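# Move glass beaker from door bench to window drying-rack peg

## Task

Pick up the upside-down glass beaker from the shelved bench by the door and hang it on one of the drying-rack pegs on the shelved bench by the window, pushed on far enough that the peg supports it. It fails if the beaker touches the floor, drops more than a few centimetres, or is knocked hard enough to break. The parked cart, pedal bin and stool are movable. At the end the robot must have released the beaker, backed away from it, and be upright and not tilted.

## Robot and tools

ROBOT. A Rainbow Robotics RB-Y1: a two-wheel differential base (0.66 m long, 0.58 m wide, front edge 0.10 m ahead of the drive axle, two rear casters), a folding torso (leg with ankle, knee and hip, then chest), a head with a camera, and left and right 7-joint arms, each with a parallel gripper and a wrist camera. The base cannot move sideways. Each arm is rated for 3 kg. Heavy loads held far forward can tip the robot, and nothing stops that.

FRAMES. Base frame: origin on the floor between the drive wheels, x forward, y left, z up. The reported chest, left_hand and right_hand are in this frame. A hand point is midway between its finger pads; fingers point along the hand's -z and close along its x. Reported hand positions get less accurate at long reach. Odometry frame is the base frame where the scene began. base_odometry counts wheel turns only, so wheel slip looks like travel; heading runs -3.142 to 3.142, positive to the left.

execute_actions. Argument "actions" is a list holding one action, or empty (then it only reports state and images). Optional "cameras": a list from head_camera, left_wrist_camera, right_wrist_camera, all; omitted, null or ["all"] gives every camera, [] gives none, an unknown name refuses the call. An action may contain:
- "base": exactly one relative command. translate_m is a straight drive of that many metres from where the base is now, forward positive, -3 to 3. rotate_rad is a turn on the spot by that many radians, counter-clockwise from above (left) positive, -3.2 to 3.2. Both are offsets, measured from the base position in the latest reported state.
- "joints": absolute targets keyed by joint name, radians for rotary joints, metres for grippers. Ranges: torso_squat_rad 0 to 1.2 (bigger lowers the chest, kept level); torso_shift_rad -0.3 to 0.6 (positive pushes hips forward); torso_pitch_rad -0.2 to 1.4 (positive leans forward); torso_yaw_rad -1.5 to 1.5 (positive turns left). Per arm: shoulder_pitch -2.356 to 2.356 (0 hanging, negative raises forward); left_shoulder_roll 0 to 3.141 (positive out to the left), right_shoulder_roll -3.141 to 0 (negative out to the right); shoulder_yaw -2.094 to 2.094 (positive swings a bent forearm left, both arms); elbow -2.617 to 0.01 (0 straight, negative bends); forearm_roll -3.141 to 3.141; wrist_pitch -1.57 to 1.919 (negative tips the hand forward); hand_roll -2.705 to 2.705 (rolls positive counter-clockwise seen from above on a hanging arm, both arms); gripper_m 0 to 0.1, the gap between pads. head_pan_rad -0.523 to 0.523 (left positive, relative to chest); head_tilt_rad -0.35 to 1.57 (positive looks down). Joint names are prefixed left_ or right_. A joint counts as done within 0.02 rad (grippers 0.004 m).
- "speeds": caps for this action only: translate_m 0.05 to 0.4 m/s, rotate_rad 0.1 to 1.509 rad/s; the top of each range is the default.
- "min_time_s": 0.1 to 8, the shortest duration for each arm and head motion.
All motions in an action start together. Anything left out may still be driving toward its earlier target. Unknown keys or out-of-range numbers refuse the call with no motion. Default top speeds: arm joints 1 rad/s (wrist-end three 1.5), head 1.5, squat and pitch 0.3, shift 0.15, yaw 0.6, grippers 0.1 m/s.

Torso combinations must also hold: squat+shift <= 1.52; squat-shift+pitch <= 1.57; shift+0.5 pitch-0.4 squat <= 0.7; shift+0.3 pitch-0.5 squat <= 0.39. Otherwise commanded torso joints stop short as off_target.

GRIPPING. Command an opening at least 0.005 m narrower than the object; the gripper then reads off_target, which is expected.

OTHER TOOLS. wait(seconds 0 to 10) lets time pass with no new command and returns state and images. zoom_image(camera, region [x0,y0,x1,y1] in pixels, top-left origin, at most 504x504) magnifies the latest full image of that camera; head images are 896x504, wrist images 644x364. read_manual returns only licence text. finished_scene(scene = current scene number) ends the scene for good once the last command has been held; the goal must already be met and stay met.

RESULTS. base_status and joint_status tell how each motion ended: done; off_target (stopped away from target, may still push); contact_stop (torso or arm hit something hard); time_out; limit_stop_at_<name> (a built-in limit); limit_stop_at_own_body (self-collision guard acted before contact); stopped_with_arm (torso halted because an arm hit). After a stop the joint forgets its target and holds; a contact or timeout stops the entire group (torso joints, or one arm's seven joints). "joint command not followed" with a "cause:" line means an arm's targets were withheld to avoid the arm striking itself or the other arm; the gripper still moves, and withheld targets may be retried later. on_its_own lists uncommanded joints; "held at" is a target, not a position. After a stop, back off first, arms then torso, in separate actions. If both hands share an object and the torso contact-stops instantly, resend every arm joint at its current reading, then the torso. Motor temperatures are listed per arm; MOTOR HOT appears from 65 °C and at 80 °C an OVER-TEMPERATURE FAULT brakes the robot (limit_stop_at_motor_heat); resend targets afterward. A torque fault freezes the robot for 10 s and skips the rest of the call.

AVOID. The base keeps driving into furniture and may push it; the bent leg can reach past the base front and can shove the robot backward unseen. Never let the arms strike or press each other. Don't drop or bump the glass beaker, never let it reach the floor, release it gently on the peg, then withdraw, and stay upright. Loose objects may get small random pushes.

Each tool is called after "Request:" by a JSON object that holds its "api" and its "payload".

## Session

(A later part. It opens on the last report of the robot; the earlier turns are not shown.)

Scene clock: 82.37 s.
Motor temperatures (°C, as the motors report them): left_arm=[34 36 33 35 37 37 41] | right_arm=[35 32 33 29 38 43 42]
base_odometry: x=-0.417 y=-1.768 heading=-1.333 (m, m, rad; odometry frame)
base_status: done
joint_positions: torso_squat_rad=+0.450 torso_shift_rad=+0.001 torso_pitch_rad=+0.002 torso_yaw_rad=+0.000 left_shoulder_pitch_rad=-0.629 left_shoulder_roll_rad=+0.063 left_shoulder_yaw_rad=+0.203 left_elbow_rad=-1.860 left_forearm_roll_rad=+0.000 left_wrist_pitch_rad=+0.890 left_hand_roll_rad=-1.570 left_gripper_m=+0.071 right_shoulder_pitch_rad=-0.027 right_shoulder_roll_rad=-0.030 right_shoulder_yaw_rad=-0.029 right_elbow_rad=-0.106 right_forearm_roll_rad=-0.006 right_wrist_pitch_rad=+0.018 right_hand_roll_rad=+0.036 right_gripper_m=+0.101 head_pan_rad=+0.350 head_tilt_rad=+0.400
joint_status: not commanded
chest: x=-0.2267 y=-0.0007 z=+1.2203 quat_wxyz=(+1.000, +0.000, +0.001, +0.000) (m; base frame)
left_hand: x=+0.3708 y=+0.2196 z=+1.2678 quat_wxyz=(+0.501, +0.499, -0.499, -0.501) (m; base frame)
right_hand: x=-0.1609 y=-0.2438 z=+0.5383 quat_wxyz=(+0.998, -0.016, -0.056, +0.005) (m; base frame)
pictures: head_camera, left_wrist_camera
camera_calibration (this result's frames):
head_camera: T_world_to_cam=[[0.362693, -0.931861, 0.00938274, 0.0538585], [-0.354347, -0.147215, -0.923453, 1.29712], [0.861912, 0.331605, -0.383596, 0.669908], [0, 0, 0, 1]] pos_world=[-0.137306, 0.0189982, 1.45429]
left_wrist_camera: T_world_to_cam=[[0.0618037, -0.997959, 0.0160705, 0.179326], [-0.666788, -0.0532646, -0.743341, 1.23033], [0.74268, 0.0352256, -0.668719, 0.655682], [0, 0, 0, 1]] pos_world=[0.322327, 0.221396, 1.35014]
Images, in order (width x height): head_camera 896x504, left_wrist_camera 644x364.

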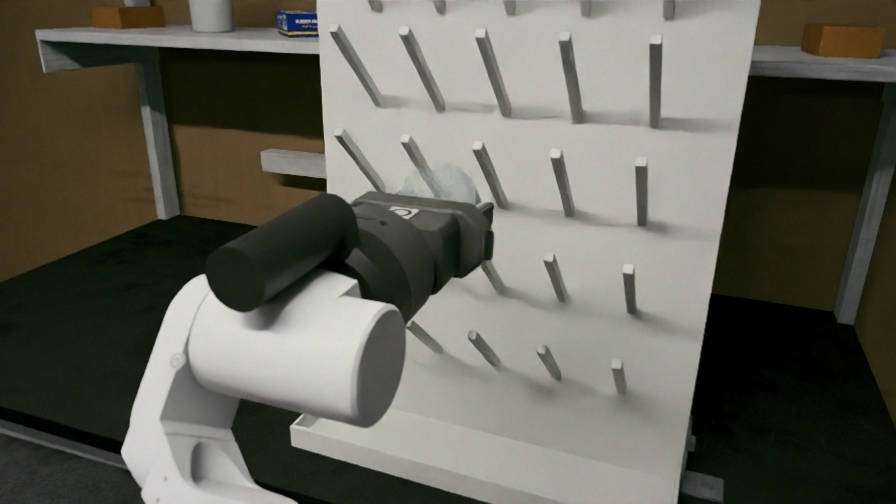

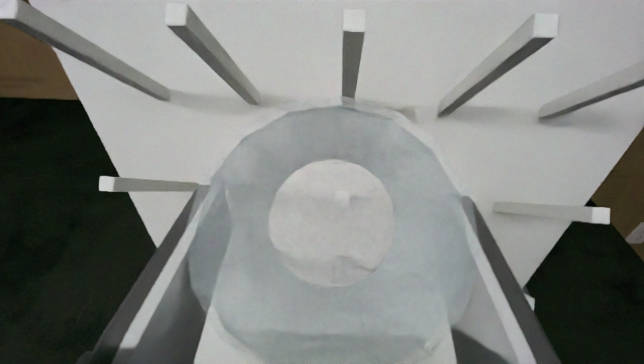

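Request:
{"api": "execute_actions", "payload": {"actions": [{"base":{"translate_m":0.045},"joints":{"torso_squat_rad":0.545}}], "cameras": ["left_wrist_camera"]}}

Request:
{"api": "execute_actions", "payload": {"actions": [{"base":{"translate_m":0.025},"joints":{"torso_squat_rad":0.645}}], "cameras": ["head_camera","left_wrist_camera"]}}

Scene clock: 84.50 s.
Motor temperatures (°C, as the motors report them): left_arm=[34 36 33 35 37 37 41] | right_arm=[35 32 33 29 38 43 42]
base_odometry: x=-0.407 y=-1.812 heading=-1.332 (m, m, rad; odometry frame)
base_status: done
joint_positions: torso_squat_rad=+0.545 torso_shift_rad=+0.001 torso_pitch_rad=+0.002 torso_yaw_rad=+0.000 left_shoulder_pitch_rad=-0.629 left_shoulder_roll_rad=+0.063 left_shoulder_yaw_rad=+0.203 left_elbow_rad=-1.860 left_forearm_roll_rad=+0.000 left_wrist_pitch_rad=+0.890 left_hand_roll_rad=-1.570 left_gripper_m=+0.071 right_shoulder_pitch_rad=-0.027 right_shoulder_roll_rad=-0.030 right_shoulder_yaw_rad=-0.029 right_elbow_rad=-0.106 right_forearm_roll_rad=-0.006 right_wrist_pitch_rad=+0.018 right_hand_roll_rad=+0.036 right_gripper_m=+0.101 head_pan_rad=+0.350 head_tilt_rad=+0.400
joint_status: all done
chest: x=-0.2268 y=-0.0006 z=+1.1885 quat_wxyz=(+1.000, +0.000, +0.001, +0.000) (m; base frame)
left_hand: x=+0.3707 y=+0.2196 z=+1.2362 quat_wxyz=(+0.501, +0.499, -0.499, -0.501) (m; base frame)
right_hand: x=-0.1608 y=-0.2437 z=+0.5065 quat_wxyz=(+0.998, -0.016, -0.056, +0.005) (m; base frame)
pictures: left_wrist_camera
camera_calibration (this result's frames):
left_wrist_camera: T_world_to_cam=[[0.0618073, -0.997958, 0.016086, 0.179846], [-0.666605, -0.0532698, -0.743506, 1.20688], [0.742845, 0.0352311, -0.668536, 0.634391], [0, 0, 0, 1]] pos_world=[0.322142, 0.221419, 1.31854]
Images, in order (width x height): left_wrist_camera 644x364.

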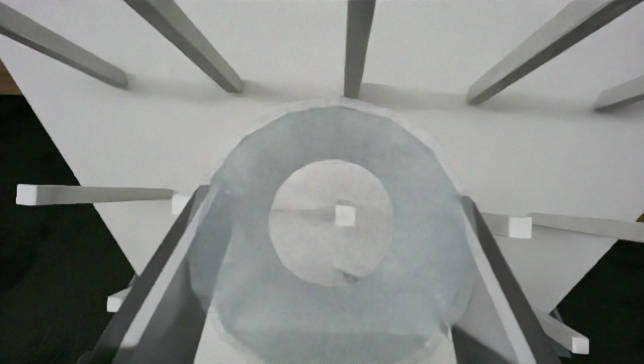

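Scene clock: 85.60 s.
Motor temperatures (°C, as the motors report them): left_arm=[34 36 33 35 37 37 41] | right_arm=[35 32 33 29 38 43 42]
base_odometry: x=-0.401 y=-1.837 heading=-1.331 (m, m, rad; odometry frame)
base_status: done
joint_positions: torso_squat_rad=+0.645 torso_shift_rad=+0.001 torso_pitch_rad=+0.002 torso_yaw_rad=+0.000 left_shoulder_pitch_rad=-0.629 left_shoulder_roll_rad=+0.063 left_shoulder_yaw_rad=+0.203 left_elbow_rad=-1.860 left_forearm_roll_rad=+0.000 left_wrist_pitch_rad=+0.890 left_hand_roll_rad=-1.570 left_gripper_m=+0.071 right_shoulder_pitch_rad=-0.027 right_shoulder_roll_rad=-0.030 right_shoulder_yaw_rad=-0.029 right_elbow_rad=-0.106 right_forearm_roll_rad=-0.006 right_wrist_pitch_rad=+0.018 right_hand_roll_rad=+0.036 right_gripper_m=+0.101 head_pan_rad=+0.350 head_tilt_rad=+0.400
joint_status: all done
chest: x=-0.2269 y=-0.0006 z=+1.1493 quat_wxyz=(+1.000, +0.000, +0.001, +0.000) (m; base frame)
left_hand: x=+0.3706 y=+0.2196 z=+1.1970 quat_wxyz=(+0.501, +0.499, -0.499, -0.501) (m; base frame)
right_hand: x=-0.1609 y=-0.2437 z=+0.4673 quat_wxyz=(+0.998, -0.016, -0.056, +0.005) (m; base frame)
pictures: head_camera, left_wrist_camera
camera_calibration (this result's frames):
head_camera: T_world_to_cam=[[0.362692, -0.93186, 0.00950829, 0.0545081], [-0.35404, -0.147221, -0.92357, 1.23172], [0.862038, 0.331605, -0.383311, 0.642596], [0, 0, 0, 1]] pos_world=[-0.137636, 0.0190396, 1.38337]
left_wrist_camera: T_world_to_cam=[[0.0618012, -0.997959, 0.0160942, 0.180495], [-0.666506, -0.0532671, -0.743594, 1.17777], [0.742934, 0.0352281, -0.668437, 0.608144], [0, 0, 0, 1]] pos_world=[0.322027, 0.221439, 1.27939]
Images, in order (width x height): head_camera 896x504, left_wrist_camera 644x364.

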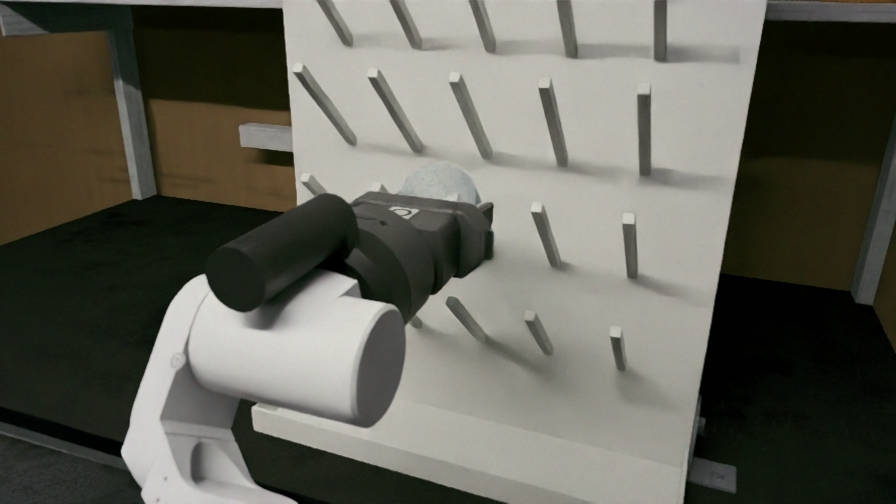

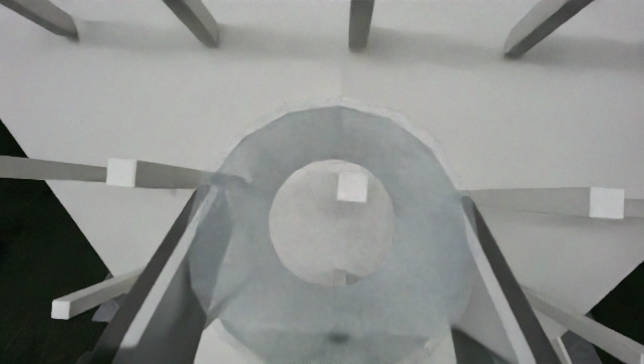

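Request:
{"api": "execute_actions", "payload": {"actions": [{"joints":{"torso_squat_rad":0.677}}], "cameras": ["left_wrist_camera"]}}

Request:
{"api": "execute_actions", "payload": {"actions": [{"joints":{"left_gripper_m":0.09}}], "cameras": ["left_wrist_camera"]}}

Scene clock: 86.67 s.
Motor temperatures (°C, as the motors report them): left_arm=[34 36 33 35 37 37 41] | right_arm=[35 32 33 29 38 43 42]
base_odometry: x=-0.401 y=-1.837 heading=-1.331 (m, m, rad; odometry frame)
base_status: not commanded
joint_positions: torso_squat_rad=+0.677 torso_shift_rad=+0.001 torso_pitch_rad=+0.002 torso_yaw_rad=+0.000 left_shoulder_pitch_rad=-0.629 left_shoulder_roll_rad=+0.063 left_shoulder_yaw_rad=+0.203 left_elbow_rad=-1.860 left_forearm_roll_rad=+0.000 left_wrist_pitch_rad=+0.890 left_hand_roll_rad=-1.570 left_gripper_m=+0.071 right_shoulder_pitch_rad=-0.027 right_shoulder_roll_rad=-0.030 right_shoulder_yaw_rad=-0.029 right_elbow_rad=-0.106 right_forearm_roll_rad=-0.006 right_wrist_pitch_rad=+0.018 right_hand_roll_rad=+0.036 right_gripper_m=+0.101 head_pan_rad=+0.350 head_tilt_rad=+0.400
joint_status: all done
chest: x=-0.2270 y=-0.0006 z=+1.1355 quat_wxyz=(+1.000, +0.000, +0.001, +0.000) (m; base frame)
left_hand: x=+0.3705 y=+0.2195 z=+1.1838 quat_wxyz=(+0.501, +0.500, -0.499, -0.500) (m; base frame)
right_hand: x=-0.1609 y=-0.2437 z=+0.4536 quat_wxyz=(+0.998, -0.016, -0.056, +0.005) (m; base frame)
pictures: left_wrist_camera
camera_calibration (this result's frames):
left_wrist_camera: T_world_to_cam=[[0.0616206, -0.997969, 0.0161653, 0.18061], [-0.665652, -0.0531588, -0.744366, 1.16844], [0.743713, 0.0351078, -0.667576, 0.598088], [0, 0, 0, 1]] pos_world=[0.32184, 0.221358, 1.2661]
Images, in order (width x height): left_wrist_camera 644x364.

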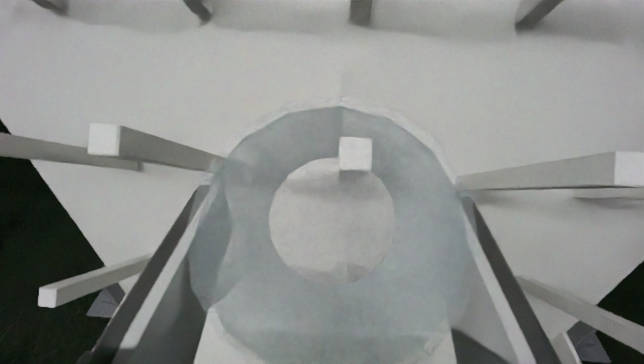

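Scene clock: 87.47 s.
Motor temperatures (°C, as the motors report them): left_arm=[34 36 33 35 37 37 41] | right_arm=[35 32 33 29 38 43 42]
base_odometry: x=-0.401 y=-1.837 heading=-1.331 (m, m, rad; odometry frame)
base_status: not commanded
joint_positions: torso_squat_rad=+0.677 torso_shift_rad=+0.001 torso_pitch_rad=+0.002 torso_yaw_rad=+0.000 left_shoulder_pitch_rad=-0.629 left_shoulder_roll_rad=+0.063 left_shoulder_yaw_rad=+0.203 left_elbow_rad=-1.860 left_forearm_roll_rad=+0.000 left_wrist_pitch_rad=+0.890 left_hand_roll_rad=-1.570 left_gripper_m=+0.090 right_shoulder_pitch_rad=-0.027 right_shoulder_roll_rad=-0.030 right_shoulder_yaw_rad=-0.029 right_elbow_rad=-0.106 right_forearm_roll_rad=-0.006 right_wrist_pitch_rad=+0.018 right_hand_roll_rad=+0.036 right_gripper_m=+0.101 head_pan_rad=+0.350 head_tilt_rad=+0.400
joint_status: all done
chest: x=-0.2270 y=-0.0006 z=+1.1355 quat_wxyz=(+1.000, +0.000, +0.001, +0.000) (m; base frame)
left_hand: x=+0.3705 y=+0.2195 z=+1.1837 quat_wxyz=(+0.501, +0.499, -0.499, -0.500) (m; base frame)
right_hand: x=-0.1609 y=-0.2437 z=+0.4536 quat_wxyz=(+0.998, -0.016, -0.056, +0.005) (m; base frame)
pictures: left_wrist_camera
camera_calibration (this result's frames):
left_wrist_camera: T_world_to_cam=[[0.0616522, -0.997967, 0.0161505, 0.180633], [-0.665822, -0.0531769, -0.744214, 1.16826], [0.743559, 0.0351291, -0.667746, 0.598279], [0, 0, 0, 1]] pos_world=[0.321863, 0.221373, 1.26602]
Images, in order (width x height): left_wrist_camera 644x364.

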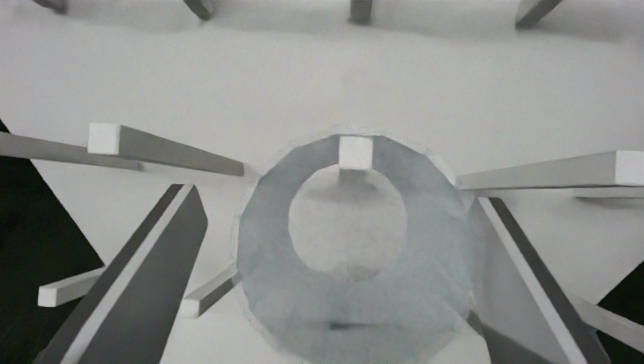

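Request:
{"api": "execute_actions", "payload": {"actions": [{"base":{"translate_m":-0.35},"joints":{"left_gripper_m":0.098,"head_pan_rad":0.2,"head_tilt_rad":0.2}}], "cameras": ["head_camera"]}}

Scene clock: 90.40 s.
Motor temperatures (°C, as the motors report them): left_arm=[34 36 33 35 37 37 41] | right_arm=[35 32 33 29 38 43 42]
base_odometry: x=-0.484 y=-1.496 heading=-1.330 (m, m, rad; odometry frame)
base_status: done
joint_positions: torso_squat_rad=+0.677 torso_shift_rad=+0.001 torso_pitch_rad=+0.002 torso_yaw_rad=+0.000 left_shoulder_pitch_rad=-0.629 left_shoulder_roll_rad=+0.063 left_shoulder_yaw_rad=+0.203 left_elbow_rad=-1.860 left_forearm_roll_rad=+0.000 left_wrist_pitch_rad=+0.890 left_hand_roll_rad=-1.570 left_gripper_m=+0.098 right_shoulder_pitch_rad=-0.027 right_shoulder_roll_rad=-0.030 right_shoulder_yaw_rad=-0.029 right_elbow_rad=-0.106 right_forearm_roll_rad=-0.006 right_wrist_pitch_rad=+0.018 right_hand_roll_rad=+0.036 right_gripper_m=+0.101 head_pan_rad=+0.200 head_tilt_rad=+0.200
joint_status: all done
chest: x=-0.2269 y=-0.0006 z=+1.1355 quat_wxyz=(+1.000, +0.000, +0.001, +0.000) (m; base frame)
left_hand: x=+0.3705 y=+0.2196 z=+1.1834 quat_wxyz=(+0.501, +0.499, -0.499, -0.501) (m; base frame)
right_hand: x=-0.1610 y=-0.2437 z=+0.4536 quat_wxyz=(+0.998, -0.016, -0.056, +0.005) (m; base frame)
pictures: head_camera
camera_calibration (this result's frames):
head_camera: T_world_to_cam=[[0.216931, -0.976091, 0.0136831, 0.0192095], [-0.185021, -0.0548746, -0.981201, 1.33064], [0.958493, 0.210321, -0.192501, 0.402116], [0, 0, 0, 1]] pos_world=[-0.143396, 0.00719495, 1.38277]
Images, in order (width x height): head_camera 896x504.

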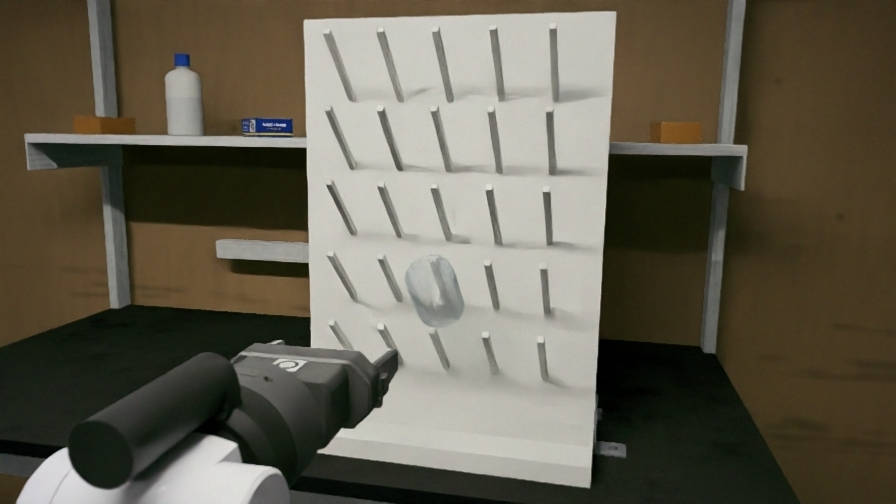

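Request:
{"api": "finished_scene", "payload": {"scene": 1}}

The scene is finished: the task was done.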